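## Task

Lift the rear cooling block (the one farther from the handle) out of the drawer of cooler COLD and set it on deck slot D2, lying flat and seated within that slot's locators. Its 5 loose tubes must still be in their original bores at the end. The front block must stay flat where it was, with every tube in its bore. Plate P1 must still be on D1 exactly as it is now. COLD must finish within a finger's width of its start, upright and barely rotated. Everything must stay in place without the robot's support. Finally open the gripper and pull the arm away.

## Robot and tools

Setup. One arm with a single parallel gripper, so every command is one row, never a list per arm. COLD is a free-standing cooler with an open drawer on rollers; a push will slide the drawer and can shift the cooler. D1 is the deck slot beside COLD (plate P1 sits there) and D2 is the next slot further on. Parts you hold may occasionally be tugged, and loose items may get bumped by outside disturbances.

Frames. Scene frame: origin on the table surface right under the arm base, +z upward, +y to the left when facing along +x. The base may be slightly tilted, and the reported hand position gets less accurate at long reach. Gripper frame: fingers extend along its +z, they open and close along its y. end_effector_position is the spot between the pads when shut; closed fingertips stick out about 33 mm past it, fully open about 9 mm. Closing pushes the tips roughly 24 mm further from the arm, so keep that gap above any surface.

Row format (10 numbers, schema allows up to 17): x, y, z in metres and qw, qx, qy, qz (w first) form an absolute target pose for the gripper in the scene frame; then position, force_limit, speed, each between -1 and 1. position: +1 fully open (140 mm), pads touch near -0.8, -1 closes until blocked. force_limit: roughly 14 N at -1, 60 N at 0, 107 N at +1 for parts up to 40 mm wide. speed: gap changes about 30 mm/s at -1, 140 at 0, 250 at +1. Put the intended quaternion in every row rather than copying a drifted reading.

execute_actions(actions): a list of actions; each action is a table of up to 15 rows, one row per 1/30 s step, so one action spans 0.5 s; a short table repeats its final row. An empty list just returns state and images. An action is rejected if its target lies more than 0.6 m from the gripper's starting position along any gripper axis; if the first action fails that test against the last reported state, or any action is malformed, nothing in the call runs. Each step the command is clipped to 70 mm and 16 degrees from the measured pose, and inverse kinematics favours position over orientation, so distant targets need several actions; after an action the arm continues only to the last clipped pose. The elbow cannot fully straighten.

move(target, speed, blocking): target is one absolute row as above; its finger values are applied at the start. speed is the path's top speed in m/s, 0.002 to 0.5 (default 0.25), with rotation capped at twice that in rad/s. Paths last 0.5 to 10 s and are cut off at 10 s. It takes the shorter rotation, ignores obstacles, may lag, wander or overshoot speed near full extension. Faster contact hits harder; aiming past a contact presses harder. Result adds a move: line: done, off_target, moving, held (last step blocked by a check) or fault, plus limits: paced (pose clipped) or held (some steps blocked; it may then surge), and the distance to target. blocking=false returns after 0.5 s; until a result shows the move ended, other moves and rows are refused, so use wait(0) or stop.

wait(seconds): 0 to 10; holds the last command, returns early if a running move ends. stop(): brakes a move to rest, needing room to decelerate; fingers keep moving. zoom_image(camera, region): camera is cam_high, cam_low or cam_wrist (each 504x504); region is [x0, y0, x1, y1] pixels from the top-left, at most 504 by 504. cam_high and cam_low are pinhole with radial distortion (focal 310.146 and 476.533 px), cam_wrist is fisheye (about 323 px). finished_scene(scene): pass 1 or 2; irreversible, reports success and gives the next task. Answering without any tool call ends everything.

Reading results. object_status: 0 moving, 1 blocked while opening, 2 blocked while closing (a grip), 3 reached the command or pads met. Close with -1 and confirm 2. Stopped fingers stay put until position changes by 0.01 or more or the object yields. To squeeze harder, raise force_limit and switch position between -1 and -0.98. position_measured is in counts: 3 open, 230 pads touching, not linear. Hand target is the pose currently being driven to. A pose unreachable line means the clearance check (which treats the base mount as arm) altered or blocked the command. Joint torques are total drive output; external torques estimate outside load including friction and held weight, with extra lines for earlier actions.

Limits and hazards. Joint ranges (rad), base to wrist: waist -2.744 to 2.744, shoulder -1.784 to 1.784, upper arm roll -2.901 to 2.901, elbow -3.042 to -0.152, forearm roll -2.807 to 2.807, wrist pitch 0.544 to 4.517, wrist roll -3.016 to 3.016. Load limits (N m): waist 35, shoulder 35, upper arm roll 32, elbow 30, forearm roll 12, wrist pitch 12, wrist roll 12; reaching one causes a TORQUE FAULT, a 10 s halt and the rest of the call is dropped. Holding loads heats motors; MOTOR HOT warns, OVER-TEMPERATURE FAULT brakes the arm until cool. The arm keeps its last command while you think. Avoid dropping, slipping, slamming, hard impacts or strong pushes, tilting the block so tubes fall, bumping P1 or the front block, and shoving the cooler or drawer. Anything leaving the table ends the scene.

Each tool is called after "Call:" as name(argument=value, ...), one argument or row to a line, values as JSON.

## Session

Call:
execute_actions(
  actions=[],
)

Scene clock: 0.00 s.
end_effector_position=(+0.1156, +0.2790, +0.1998) position_measured=3 object_status=3 end_effector_quat_wxyz=(-0.299, +0.700, +0.572, -0.305)
Joint positions: [ 0.819 -0.041 -0.19  -2.463  0.53   1.658 -2.568]
Joint velocities: [ 0.     0.     0.    -0.     0.    -0.     0.001]
Joint torques (N m, as the joint torque sensors report them, + toward a larger angle): no reading
External joint torques (N m, as the arm's controller estimates them; a push from outside toward a larger angle lowers the number): no reading
Hand target: +0.116, +0.279, +0.200; -0.299, +0.700, +0.572, -0.305

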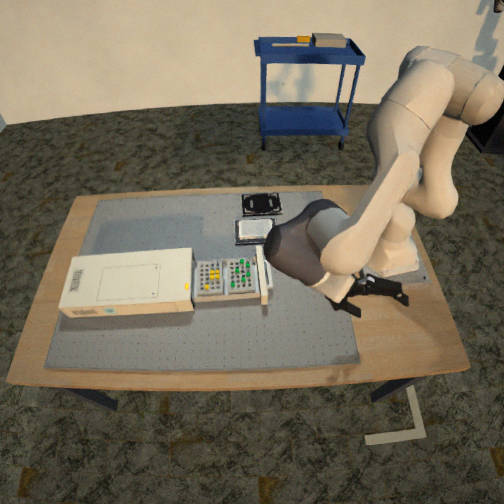

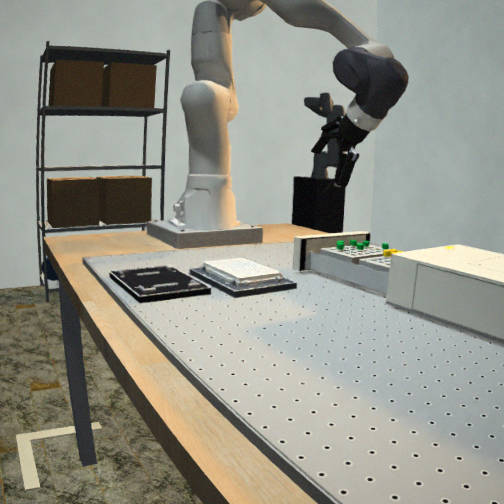

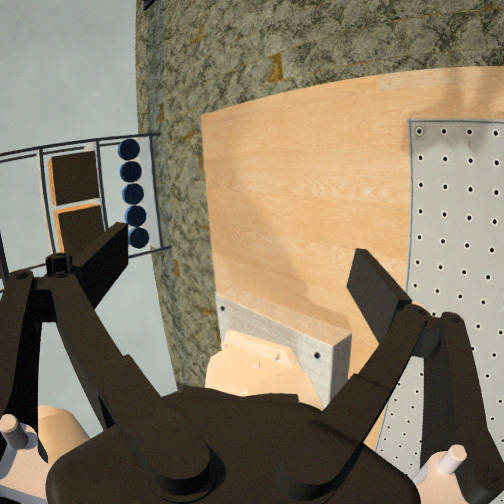

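Call:
move(
  target=[0.4,0.2,0.26,0,1,0,0,0.42,0,0],
)

Call:
move(
  target=[0.6,0.09,0.13,0,0.731,-0.682,0,0.42,0,0],
)

Scene clock: 4.27 s.
end_effector_position=(+0.4018, +0.2086, +0.2608) position_measured=76 object_status=3 end_effector_quat_wxyz=(+0.003, +1.000, +0.007, -0.001)
Joint positions: [ 0.258 -0.26   0.215 -2.36   0.055  2.088 -1.146]
Joint velocities: [-0.005 -0.002  0.005  0.001 -0.001 -0.     0.029]
Joint torques (N m, as the joint torque sensors report them, + toward a larger angle): [ -1.11 -20.41  -1.71  24.88   0.05   2.78   0.15]
External joint torques (N m, as the arm's controller estimates them; a push from outside toward a larger angle lowers the number): [-1.14  0.96  0.04  1.06 -0.68  0.25  0.15]
Hand target: +0.403, +0.208, +0.260; +0.004, +1.000, +0.001, +0.000
Off the commanded pose: 0.009 m, 1 deg.
move: off_target

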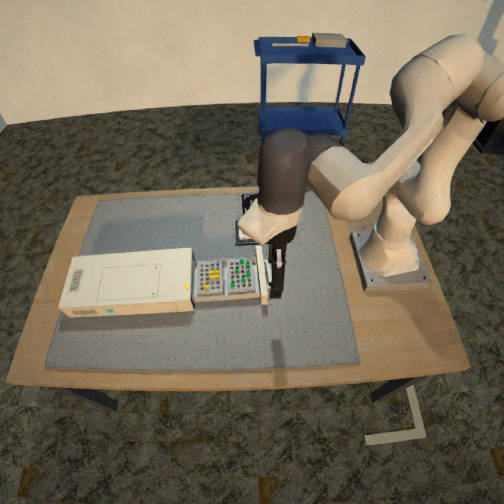

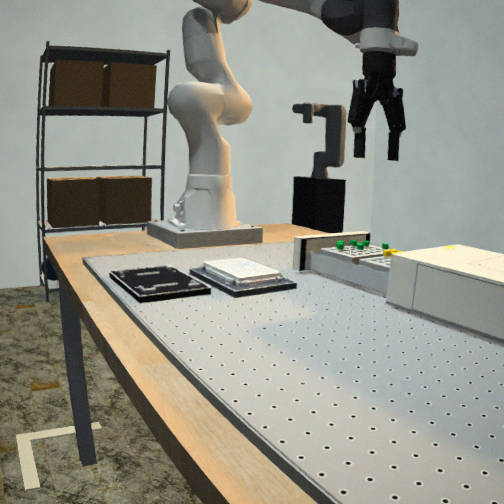

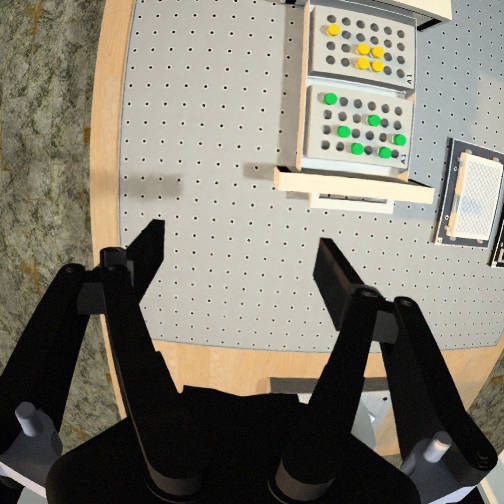

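Scene clock: 8.17 s.
end_effector_position=(+0.6017, +0.0974, +0.1329) position_measured=76 object_status=3 end_effector_quat_wxyz=(-0.002, +0.737, -0.676, -0.003)
Joint positions: [ 0.182  0.352 -0.023 -1.953  0.012  2.292  0.066]
Joint velocities: [-0.    -0.    -0.     0.002  0.001  0.001  0.03 ]
Joint torques (N m, as the joint torque sensors report them, + toward a larger angle): [  1.53 -39.37  -1.49  23.51   1.44   2.33   0.11]
External joint torques (N m, as the arm's controller estimates them; a push from outside toward a larger angle lowers the number): [ 1.34  1.83 -1.69  1.16  0.84 -0.18  0.11]
Hand target: +0.601, +0.098, +0.132; -0.002, +0.732, -0.681, -0.005
Off the commanded pose: 0.008 m, 1 deg.
move: off_target

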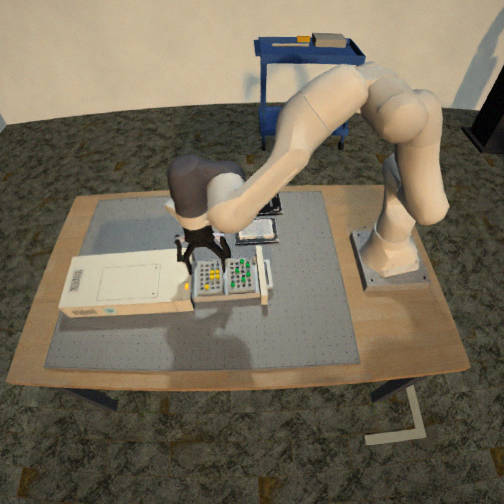

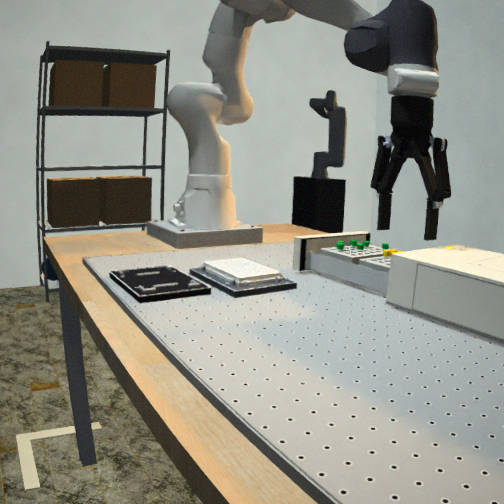

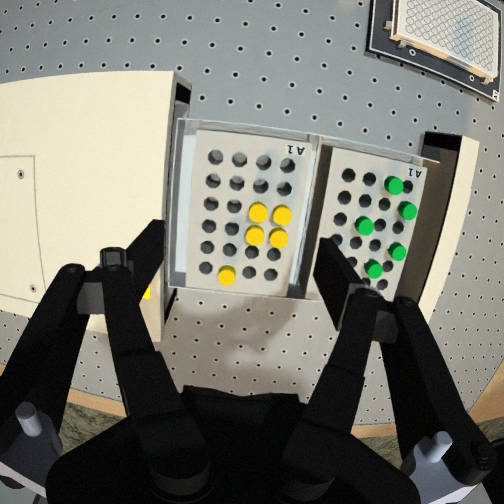

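Call:
move(
  target=[0.599,0.096,0.1,0,0.737,-0.676,0,0.37,0,0],
  speed=0.04,
)

Call:
zoom_image(
  camera="cam_high",
  region=[165,225,285,315],
)

Scene clock: 9.40 s.
end_effector_position=(+0.5981, +0.0968, +0.1013) position_measured=82 object_status=3 end_effector_quat_wxyz=(-0.000, +0.738, -0.675, -0.002)
Joint positions: [ 0.184  0.393 -0.023 -1.982  0.009  2.361  0.068]
Joint velocities: [ 0.    -0.001 -0.001  0.001  0.     0.017  0.   ]
Joint torques (N m, as the joint torque sensors report them, + toward a larger angle): [  1.56 -40.34  -1.29  21.46  -0.2    2.83   0.1 ]
External joint torques (N m, as the arm's controller estimates them; a push from outside toward a larger angle lowers the number): [ 1.4   1.31 -1.46 -0.1  -0.76  0.35  0.1 ]
Hand target: +0.599, +0.096, +0.100; -0.000, +0.737, -0.676, -0.000
Off the commanded pose: 0.002 m, 0 deg.
move: done

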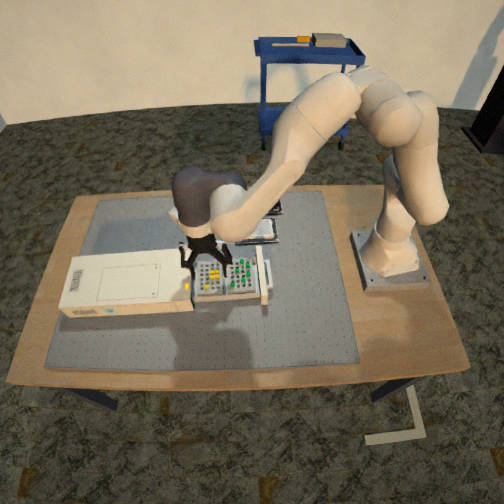

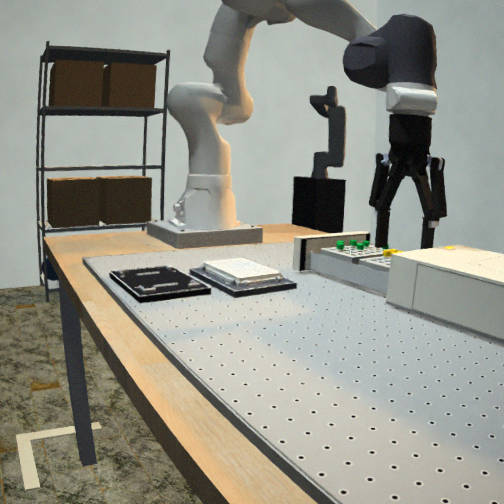

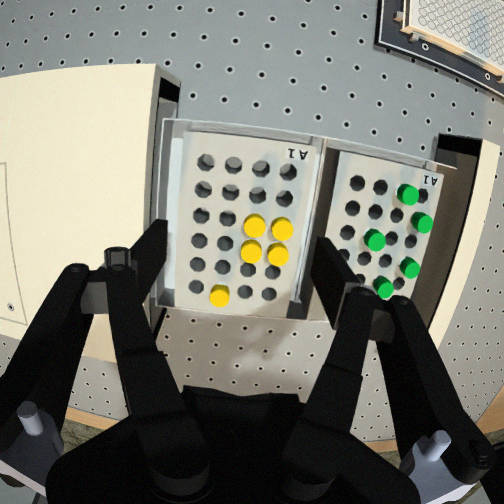

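Region (165, 225, 285, 315) of cam_high's 504x504 image, scaled by 4.200, with more detail than that image has; it fills the top 378 rows of this view, and the rest is white.

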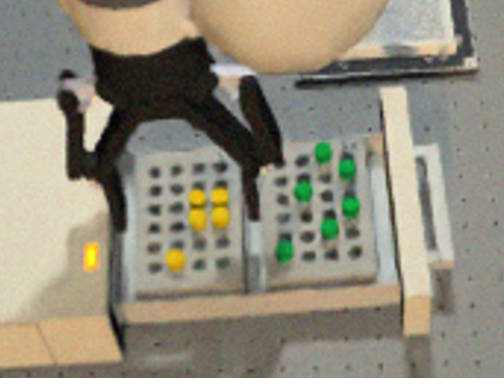

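Gaps are tighter; centre is about x=0.600.

Call:
move(
  target=[0.6005,0.096,0.076,0,0.737,-0.676,0,0.34,0,0],
  speed=0.015,
)

Call:
zoom_image(
  camera="cam_low",
  region=[340,180,480,290],
)

Scene clock: 11.37 s.
end_effector_position=(+0.6002, +0.0969, +0.0776) position_measured=86 object_status=3 end_effector_quat_wxyz=(-0.001, +0.738, -0.675, -0.001)
Joint positions: [ 0.184  0.439 -0.023 -1.982  0.009  2.408  0.068]
Joint velocities: [-0.     0.001  0.001  0.001 -0.001  0.008  0.   ]
Joint torques (N m, as the joint torque sensors report them, + toward a larger angle): [  1.21 -40.95  -1.38  21.16   0.13   2.78   0.03]
External joint torques (N m, as the arm's controller estimates them; a push from outside toward a larger angle lowers the number): [ 0.99  1.49 -1.6   0.1  -0.4   0.29  0.03]
Hand target: +0.600, +0.096, +0.076; -0.000, +0.737, -0.676, -0.000
Off the commanded pose: 0.002 m, 0 deg.
move: done

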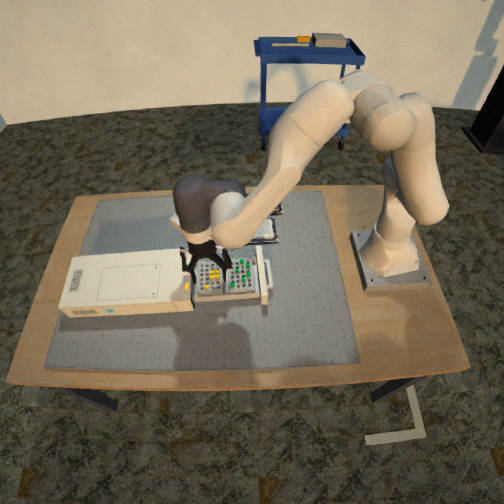

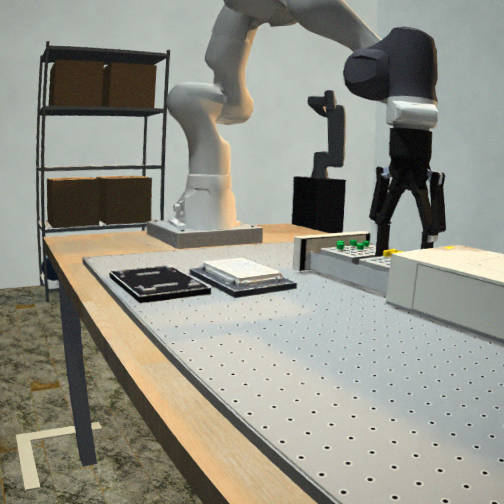

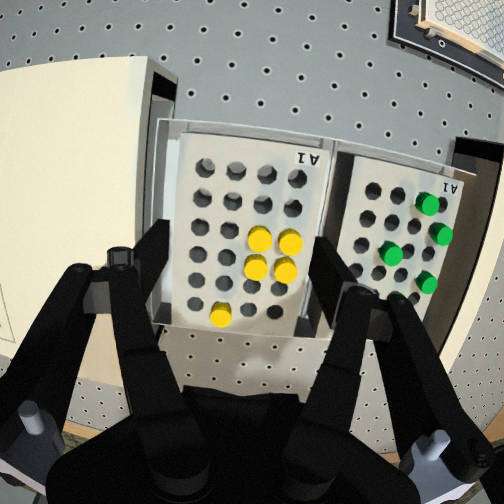

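Region (340, 180, 480, 290) of cam_low's 504x504 image, scaled by 3.600, with more detail than that image has; it fills the top 396 rows of this view, and the rest is white.

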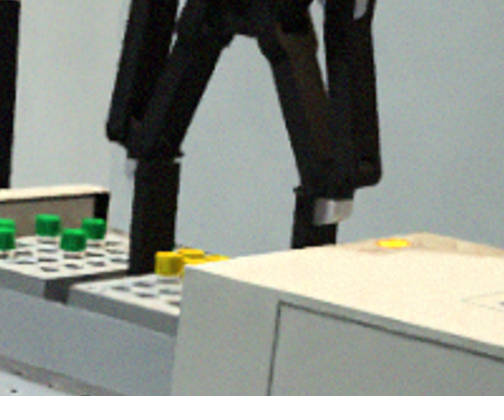

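Call:
move(
  target=[0.5985,0.096,0.064,0,0.737,-0.676,0,0.34,0,0],
  speed=0.012,
)

Call:
move(
  target=[0.5985,0.096,0.066,0,0.737,-0.676,0,-1,0.6,-0.8],
)

Call:
move(
  target=[0.5985,0.096,0.165,0,0.737,-0.676,0,-1,0.6,-0.8],
  speed=0.05,
)

Scene clock: 12.87 s.
end_effector_position=(+0.5988, +0.0965, +0.0666) position_measured=86 object_status=3 end_effector_quat_wxyz=(-0.001, +0.738, -0.675, -0.001)
Joint positions: [ 0.184  0.455 -0.023 -1.991  0.009  2.434  0.068]
Joint velocities: [-0.     0.001  0.     0.    -0.     0.    -0.001]
Joint torques (N m, as the joint torque sensors report them, + toward a larger angle): [  1.35 -40.29  -1.3   19.96   0.14   3.34   0.06]
External joint torques (N m, as the arm's controller estimates them; a push from outside toward a larger angle lowers the number): [ 1.1   2.21 -1.55 -0.75 -0.37  0.85  0.06]
Hand target: +0.598, +0.096, +0.064; -0.000, +0.737, -0.676, -0.000
Off the commanded pose: 0.003 m, 0 deg.
move: done

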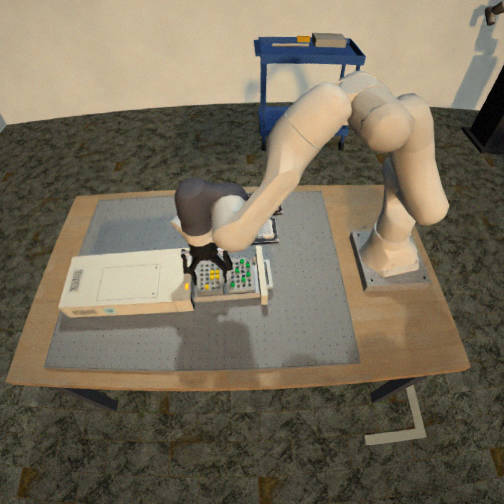

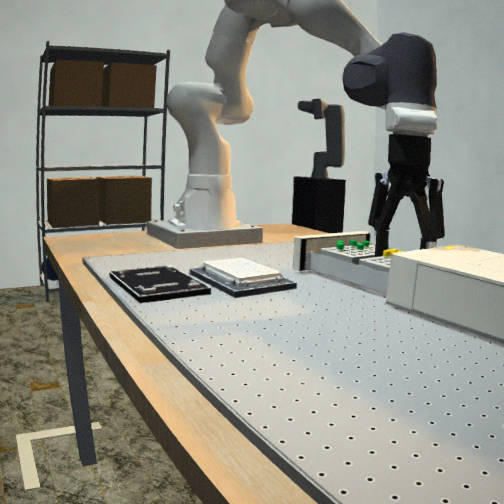

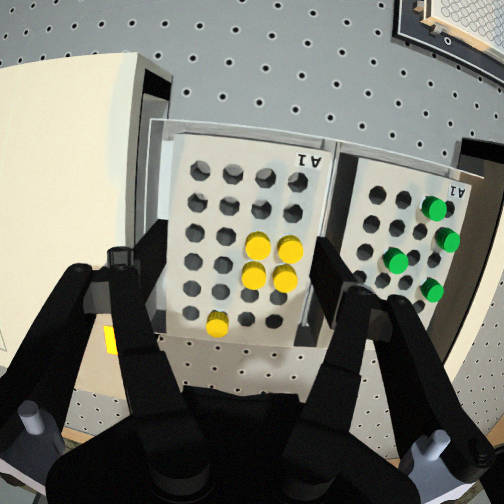

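Scene clock: 13.57 s.
end_effector_position=(+0.5994, +0.0966, +0.0674) position_measured=105 object_status=2 end_effector_quat_wxyz=(-0.001, +0.738, -0.675, -0.000)
Joint positions: [ 0.184  0.454 -0.023 -1.99   0.009  2.434  0.068]
Joint velocities: [-0.    -0.001 -0.001 -0.     0.002 -0.     0.002]
Joint torques (N m, as the joint torque sensors report them, + toward a larger angle): [  1.37 -41.88  -1.29  19.94   0.02   2.73   0.09]
External joint torques (N m, as the arm's controller estimates them; a push from outside toward a larger angle lowers the number): [ 1.25  0.61 -1.42 -0.79 -0.5   0.23  0.09]
Hand target: +0.599, +0.096, +0.066; -0.000, +0.737, -0.676, -0.000
Off the commanded pose: 0.002 m, 0 deg.
move: done

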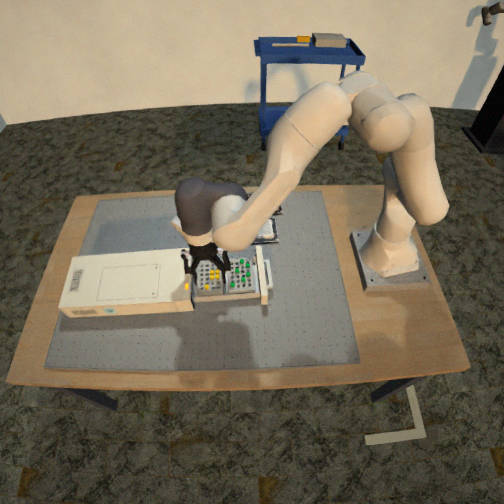

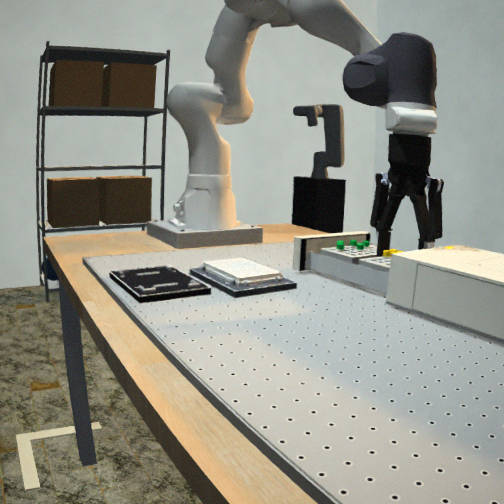

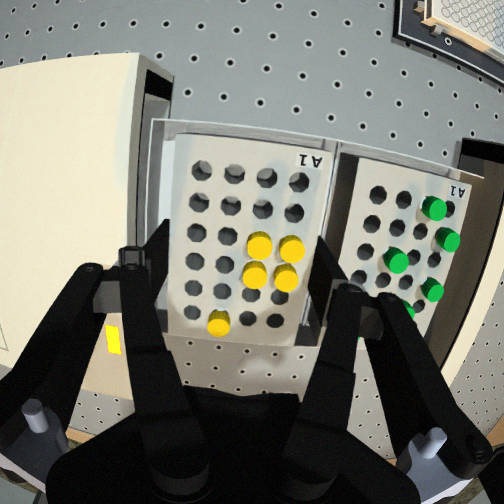

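Scene clock: 15.97 s.
end_effector_position=(+0.5930, +0.0948, +0.1548) position_measured=105 object_status=2 end_effector_quat_wxyz=(+0.007, +0.738, -0.675, -0.006)
Joint positions: [ 0.186  0.308 -0.025 -1.952  0.001  2.23   0.073]
Joint velocities: [ 0.001  0.     0.001  0.001 -0.001 -0.01   0.001]
Joint torques (N m, as the joint torque sensors report them, + toward a larger angle): [  1.16 -46.32  -1.24  27.38  -0.18   2.67   0.13]
External joint torques (N m, as the arm's controller estimates them; a push from outside toward a larger angle lowers the number): [ 0.66 -6.12 -1.68  4.7  -0.8   0.21  0.13]
Hand target: +0.599, +0.095, +0.164; +0.001, +0.737, -0.676, +0.001
Off the commanded pose: 0.012 m, 1 deg.
move: off_target

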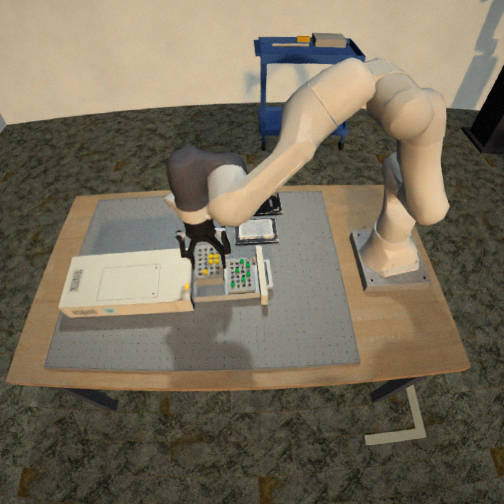

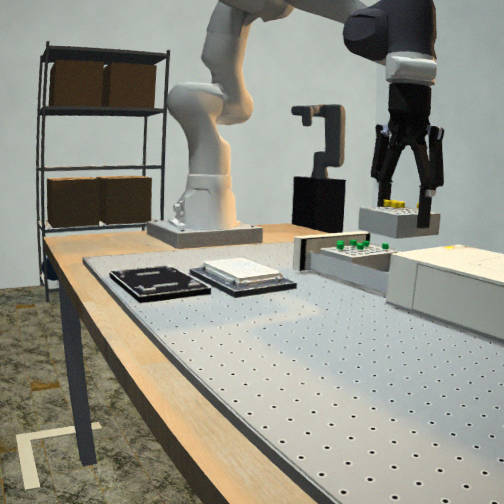

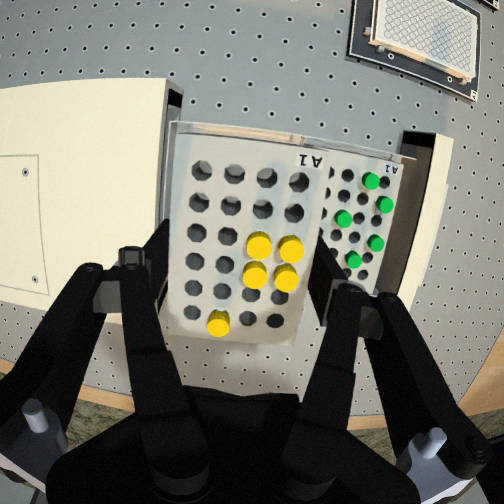

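Call:
move(
  target=[0.43,-0.29,0.15,0,0,-1,0,-1,0.6,-0.8],
  speed=0.2,
)

Call:
move(
  target=[0.43,-0.29,0.1,0,0,-1,0,-1,0.6,-0.8],
  speed=0.06,
)

Scene clock: 20.80 s.
end_effector_position=(+0.4333, -0.2888, +0.1437) position_measured=105 object_status=2 end_effector_quat_wxyz=(-0.009, -0.008, +1.000, +0.004)
Joint positions: [-0.006  0.118 -0.575 -2.269  0.066  2.344  0.93 ]
Joint velocities: [ 0.002  0.001  0.     0.     0.001 -0.001  0.033]
Joint torques (N m, as the joint torque sensors report them, + toward a larger angle): [  1.43 -30.91  -2.46  26.5    1.22   3.11   0.24]
External joint torques (N m, as the arm's controller estimates them; a push from outside toward a larger angle lowers the number): [ 0.99 -2.5  -1.01  5.04  0.67  0.71  0.24]
Hand target: +0.439, -0.291, +0.149; -0.002, -0.000, +1.000, +0.001
Off the commanded pose: 0.007 m, 1 deg.
move: off_target

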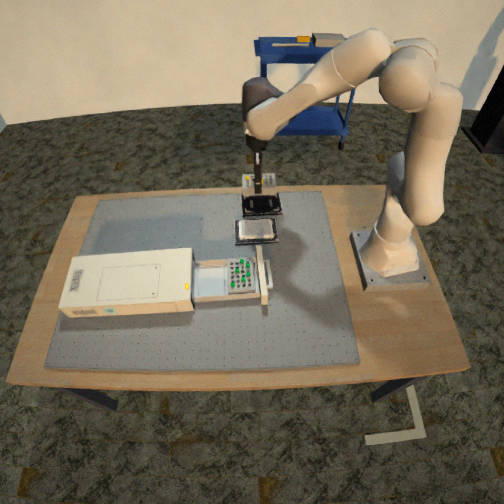

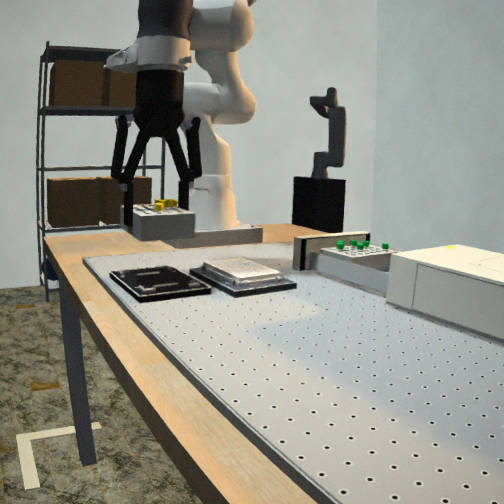

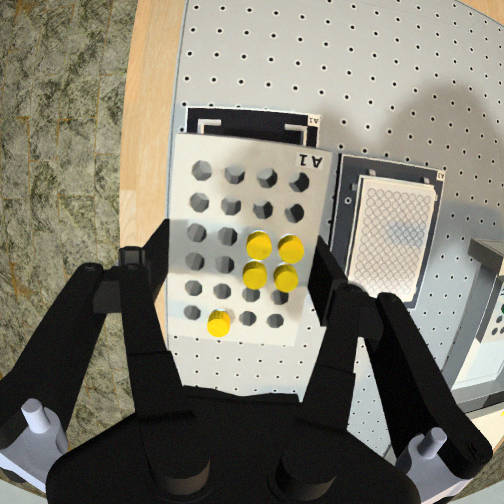

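Scene clock: 22.03 s.
end_effector_position=(+0.4239, -0.2865, +0.0958) position_measured=105 object_status=2 end_effector_quat_wxyz=(-0.008, +0.003, +1.000, +0.004)
Joint positions: [-0.026  0.196 -0.555 -2.327  0.14   2.468  0.893]
Joint velocities: [-0.003 -0.     0.003  0.     0.003  0.012 -0.013]
Joint torques (N m, as the joint torque sensors report them, + toward a larger angle): [ -0.87 -32.29  -3.07  23.33   1.42   3.46  -0.36]
External joint torques (N m, as the arm's controller estimates them; a push from outside toward a larger angle lowers the number): [-1.34 -2.58 -0.56  3.43  0.93  1.05 -0.36]
Hand target: +0.430, -0.290, +0.100; -0.000, +0.000, +1.000, +0.000
Off the commanded pose: 0.008 m, 1 deg.
move: off_target

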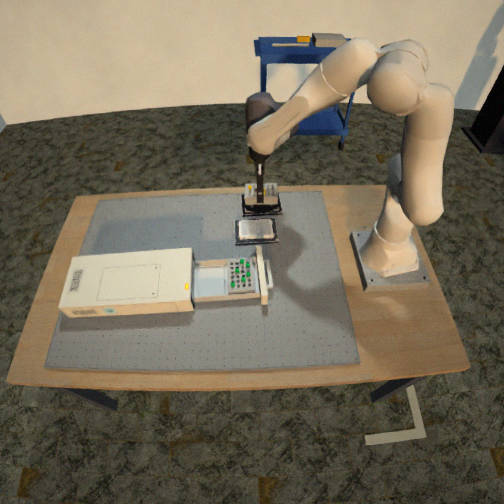

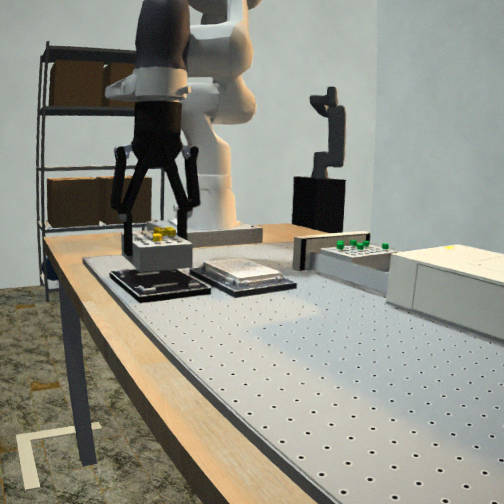

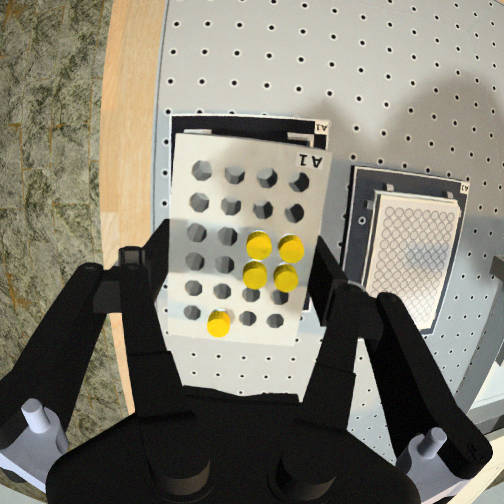

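Call:
move(
  target=[0.428,-0.29,0.079,0,-0.034,0.9994,0,-1,0.6,-0.8],
  speed=0.025,
)

Call:
zoom_image(
  camera="cam_wrist",
  region=[130,80,380,230],
)

Call:
zoom_image(
  camera="cam_low",
  region=[100,225,220,310],
)

Scene clock: 23.83 s.
end_effector_position=(+0.4225, -0.2866, +0.0751) position_measured=105 object_status=2 end_effector_quat_wxyz=(-0.008, -0.028, +1.000, +0.003)
Joint positions: [-0.07   0.239 -0.508 -2.337  0.17   2.519  0.808]
Joint velocities: [-0.015  0.002  0.011  0.001  0.003  0.011 -0.033]
Joint torques (N m, as the joint torque sensors report them, + toward a larger angle): [ -0.1  -33.62  -3.45  22.08   1.35   3.43  -0.45]
External joint torques (N m, as the arm's controller estimates them; a push from outside toward a larger angle lowers the number): [-0.4  -2.69 -0.43  2.92  0.89  1.02 -0.45]
Hand target: +0.428, -0.290, +0.079; -0.000, -0.034, +0.999, -0.000
Off the commanded pose: 0.007 m, 1 deg.
move: off_target

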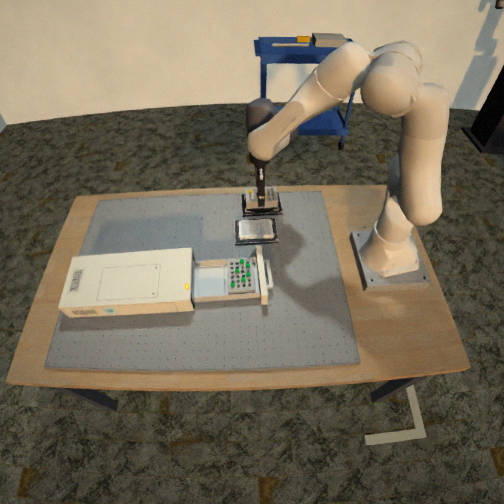

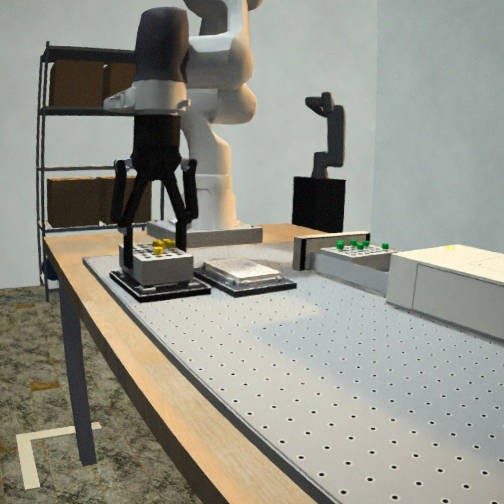

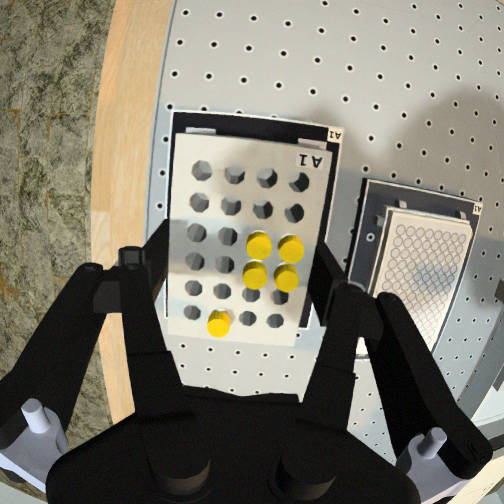

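Region (130, 80, 380, 230) of cam_wrist's 504x504 image, scaled by 2.016, with more detail than that image has; it fills the top 302 rows of this view, and the rest is white.

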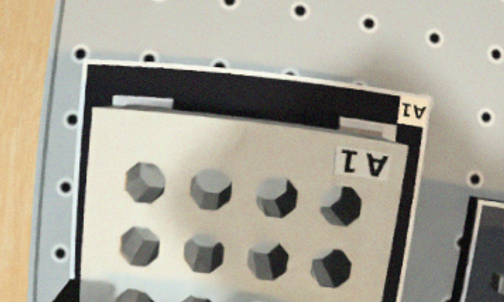

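Region (100, 225, 220, 310) of cam_low's 504x504 image, scaled by 4.200, with more detail than that image has; it fills the top 357 rows of this view, and the rest is white.

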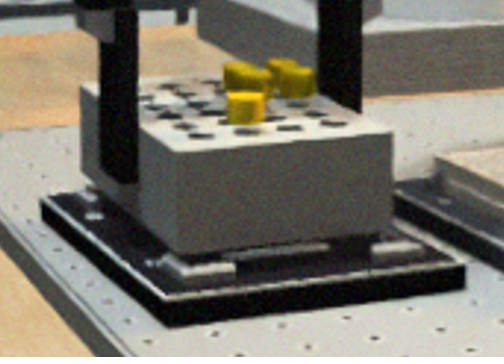

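Call:
move(
  target=[0.4285,-0.2878,0.075,0,-0.033,0.9995,0,-1,0.6,-0.8],
  speed=0.008,
)

Call:
move(
  target=[0.428,-0.2878,0.063,0,-0.033,0.9995,0,-1,0.6,-0.8],
  speed=0.01,
)

Call:
zoom_image(
  camera="cam_wrist",
  region=[130,80,380,230],
)

Call:
zoom_image(
  camera="cam_low",
  region=[100,225,220,310],
)

Scene clock: 25.27 s.
end_effector_position=(+0.4236, -0.2851, +0.0716) position_measured=105 object_status=2 end_effector_quat_wxyz=(-0.007, -0.031, +0.999, +0.003)
Joint positions: [-0.073  0.245 -0.5   -2.34   0.176  2.531  0.801]
Joint velocities: [-0.004  0.002  0.004  0.     0.001  0.004 -0.003]
Joint torques (N m, as the joint torque sensors report them, + toward a larger angle): [ -0.29 -33.03  -3.87  21.95   1.27   3.42  -0.49]
External joint torques (N m, as the arm's controller estimates them; a push from outside toward a larger angle lowers the number): [-0.59 -1.94 -0.82  2.98  0.82  1.01 -0.49]
Hand target: +0.428, -0.288, +0.075; -0.000, -0.033, +0.999, -0.000
Off the commanded pose: 0.006 m, 1 deg.
move: off_target

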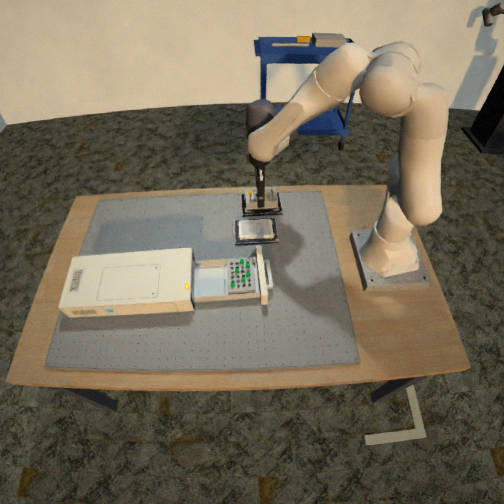

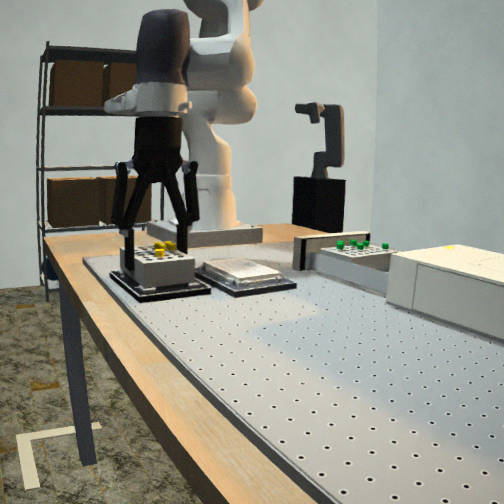

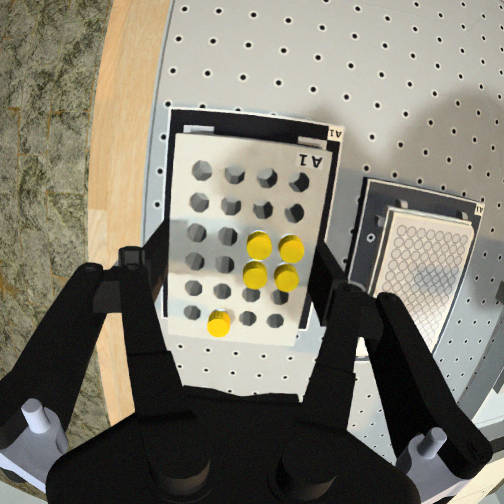

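Scene clock: 26.50 s.
end_effector_position=(+0.4307, -0.2892, +0.0705) position_measured=105 object_status=2 end_effector_quat_wxyz=(+0.004, -0.028, +1.000, -0.000)
Joint positions: [-0.09   0.254 -0.484 -2.335  0.197  2.556  0.79 ]
Joint velocities: [-0.009  0.002  0.008  0.001  0.001  0.003 -0.006]
Joint torques (N m, as the joint torque sensors report them, + toward a larger angle): [ -0.36 -23.51  -1.4   17.68   1.79   3.69  -0.59]
External joint torques (N m, as the arm's controller estimates them; a push from outside toward a larger angle lowers the number): [-0.74  8.04  1.63 -1.32  1.35  1.23 -0.59]
Hand target: +0.428, -0.288, +0.063; -0.000, -0.033, +0.999, +0.000
Off the commanded pose: 0.008 m, 1 deg.
move: off_target

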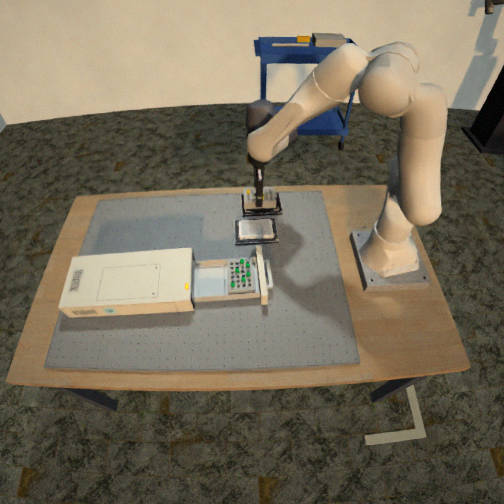

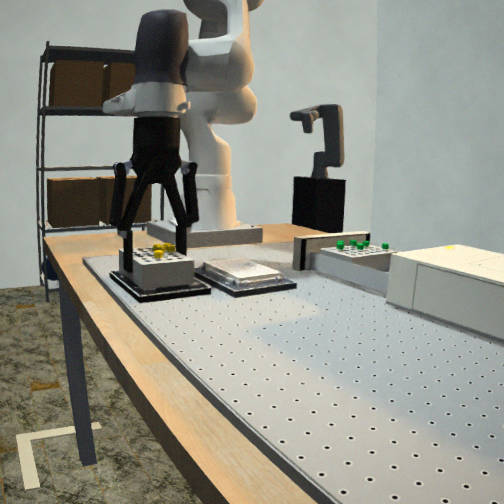

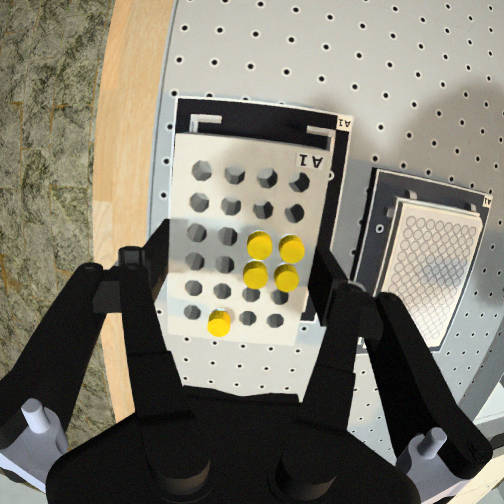

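Region (130, 80, 380, 230) of cam_wrist's 504x504 image, scaled by 2.016, with more detail than that image has; it fills the top 302 rows of this view, and the rest is white.

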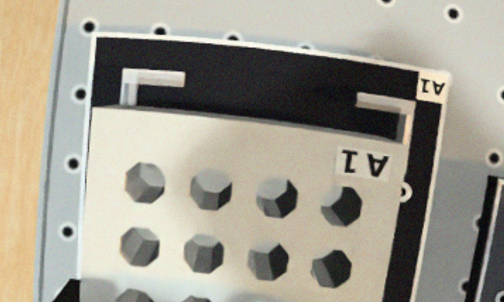

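Region (100, 225, 220, 310) of cam_low's 504x504 image, scaled by 4.200, with more detail than that image has; it fills the top 357 rows of this view, and the rest is white.

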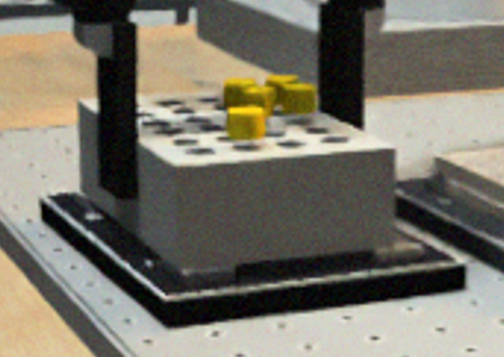

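Call:
move(
  target=[0.4255,-0.2858,0.079,0,-0.034,0.9994,0,-1,0.6,-0.8],
  speed=0.01,
)

Call:
move(
  target=[0.4255,-0.2858,0.067,0,-0.034,0.9994,0,-1,0.6,-0.8],
  speed=0.006,
)

Call:
zoom_image(
  camera="cam_wrist",
  region=[130,80,380,230],
)

Call:
zoom_image(
  camera="cam_low",
  region=[100,225,220,310],
)

Scene clock: 27.87 s.
end_effector_position=(+0.4211, -0.2837, +0.0732) position_measured=105 object_status=2 end_effector_quat_wxyz=(-0.006, -0.036, +0.999, +0.003)
Joint positions: [-0.078  0.232 -0.497 -2.352  0.168  2.533  0.796]
Joint velocities: [ 0.003 -0.002 -0.003 -0.003 -0.004 -0.006  0.007]
Joint torques (N m, as the joint torque sensors report them, + toward a larger angle): [  1.37 -36.08  -5.54  22.9   -0.46   2.6    0.14]
External joint torques (N m, as the arm's controller estimates them; a push from outside toward a larger angle lowers the number): [ 1.   -5.29 -2.76  3.87 -0.91  0.18  0.14]
Hand target: +0.425, -0.286, +0.079; +0.000, -0.034, +0.999, -0.000
Off the commanded pose: 0.008 m, 1 deg.
move: off_target

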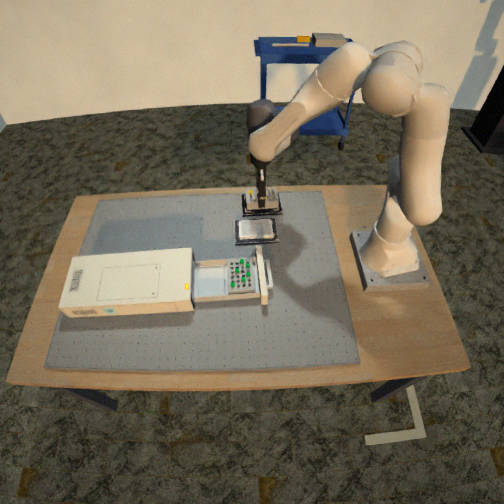

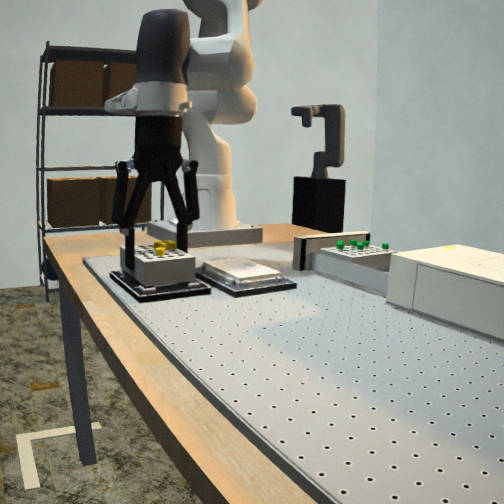

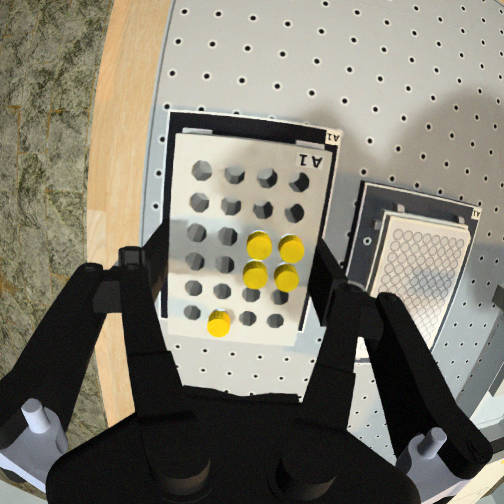

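Scene clock: 29.43 s.
end_effector_position=(+0.4232, -0.2828, +0.0654) position_measured=105 object_status=2 end_effector_quat_wxyz=(-0.004, -0.035, +0.999, +0.002)
Joint positions: [-0.083  0.253 -0.485 -2.351  0.186  2.554  0.79 ]
Joint velocities: [-0.001 -0.001  0.001  0.     0.005 -0.001 -0.004]
Joint torques (N m, as the joint torque sensors report them, + toward a larger angle): [ -1.11 -32.06  -3.76  20.29   1.19   3.49  -0.28]
External joint torques (N m, as the arm's controller estimates them; a push from outside toward a larger angle lowers the number): [-1.59 -0.68 -0.88  1.48  0.76  1.06 -0.28]
Hand target: +0.425, -0.286, +0.067; -0.000, -0.034, +0.999, +0.000
Off the commanded pose: 0.004 m, 1 deg.
move: off_target

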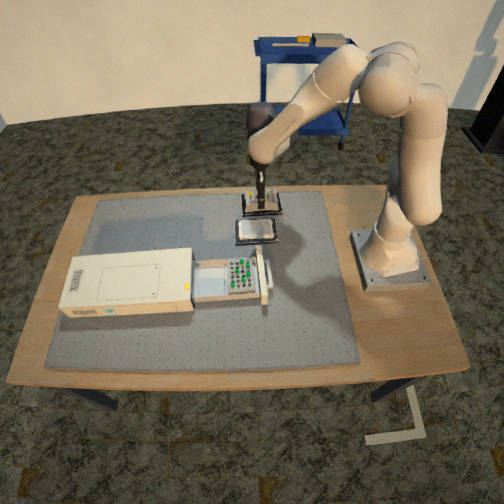

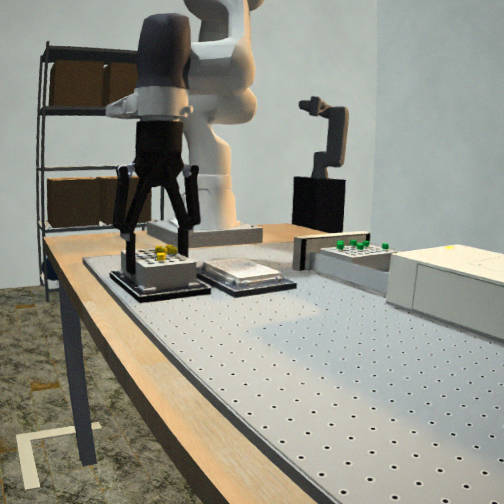

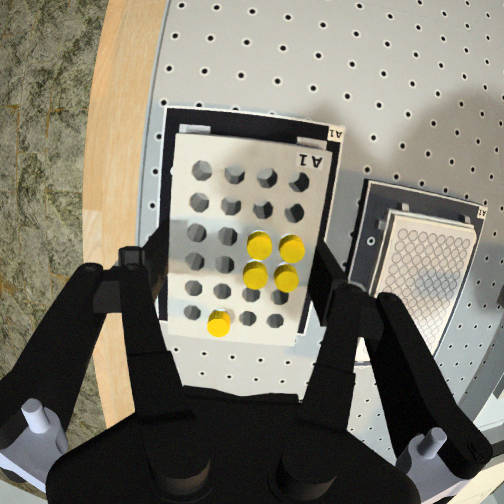

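Region (130, 80, 380, 230) of cam_wrist's 504x504 image, scaled by 2.016, with more detail than that image has; it fills the top 302 rows of this view, and the rest is white.

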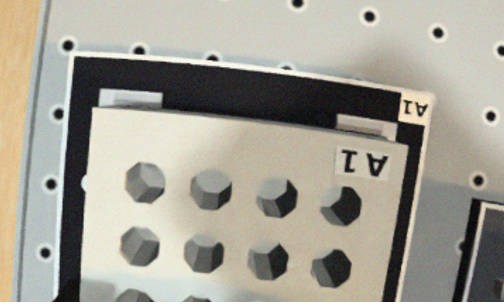

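Region (100, 225, 220, 310) of cam_low's 504x504 image, scaled by 4.200, with more detail than that image has; it fills the top 357 rows of this view, and the rest is white.

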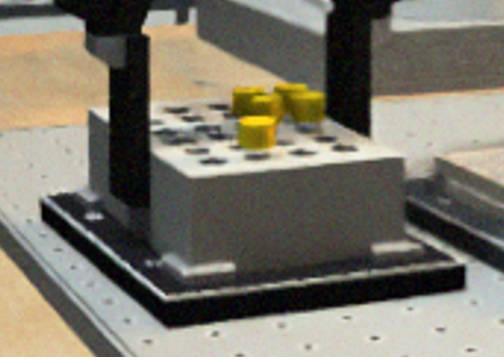

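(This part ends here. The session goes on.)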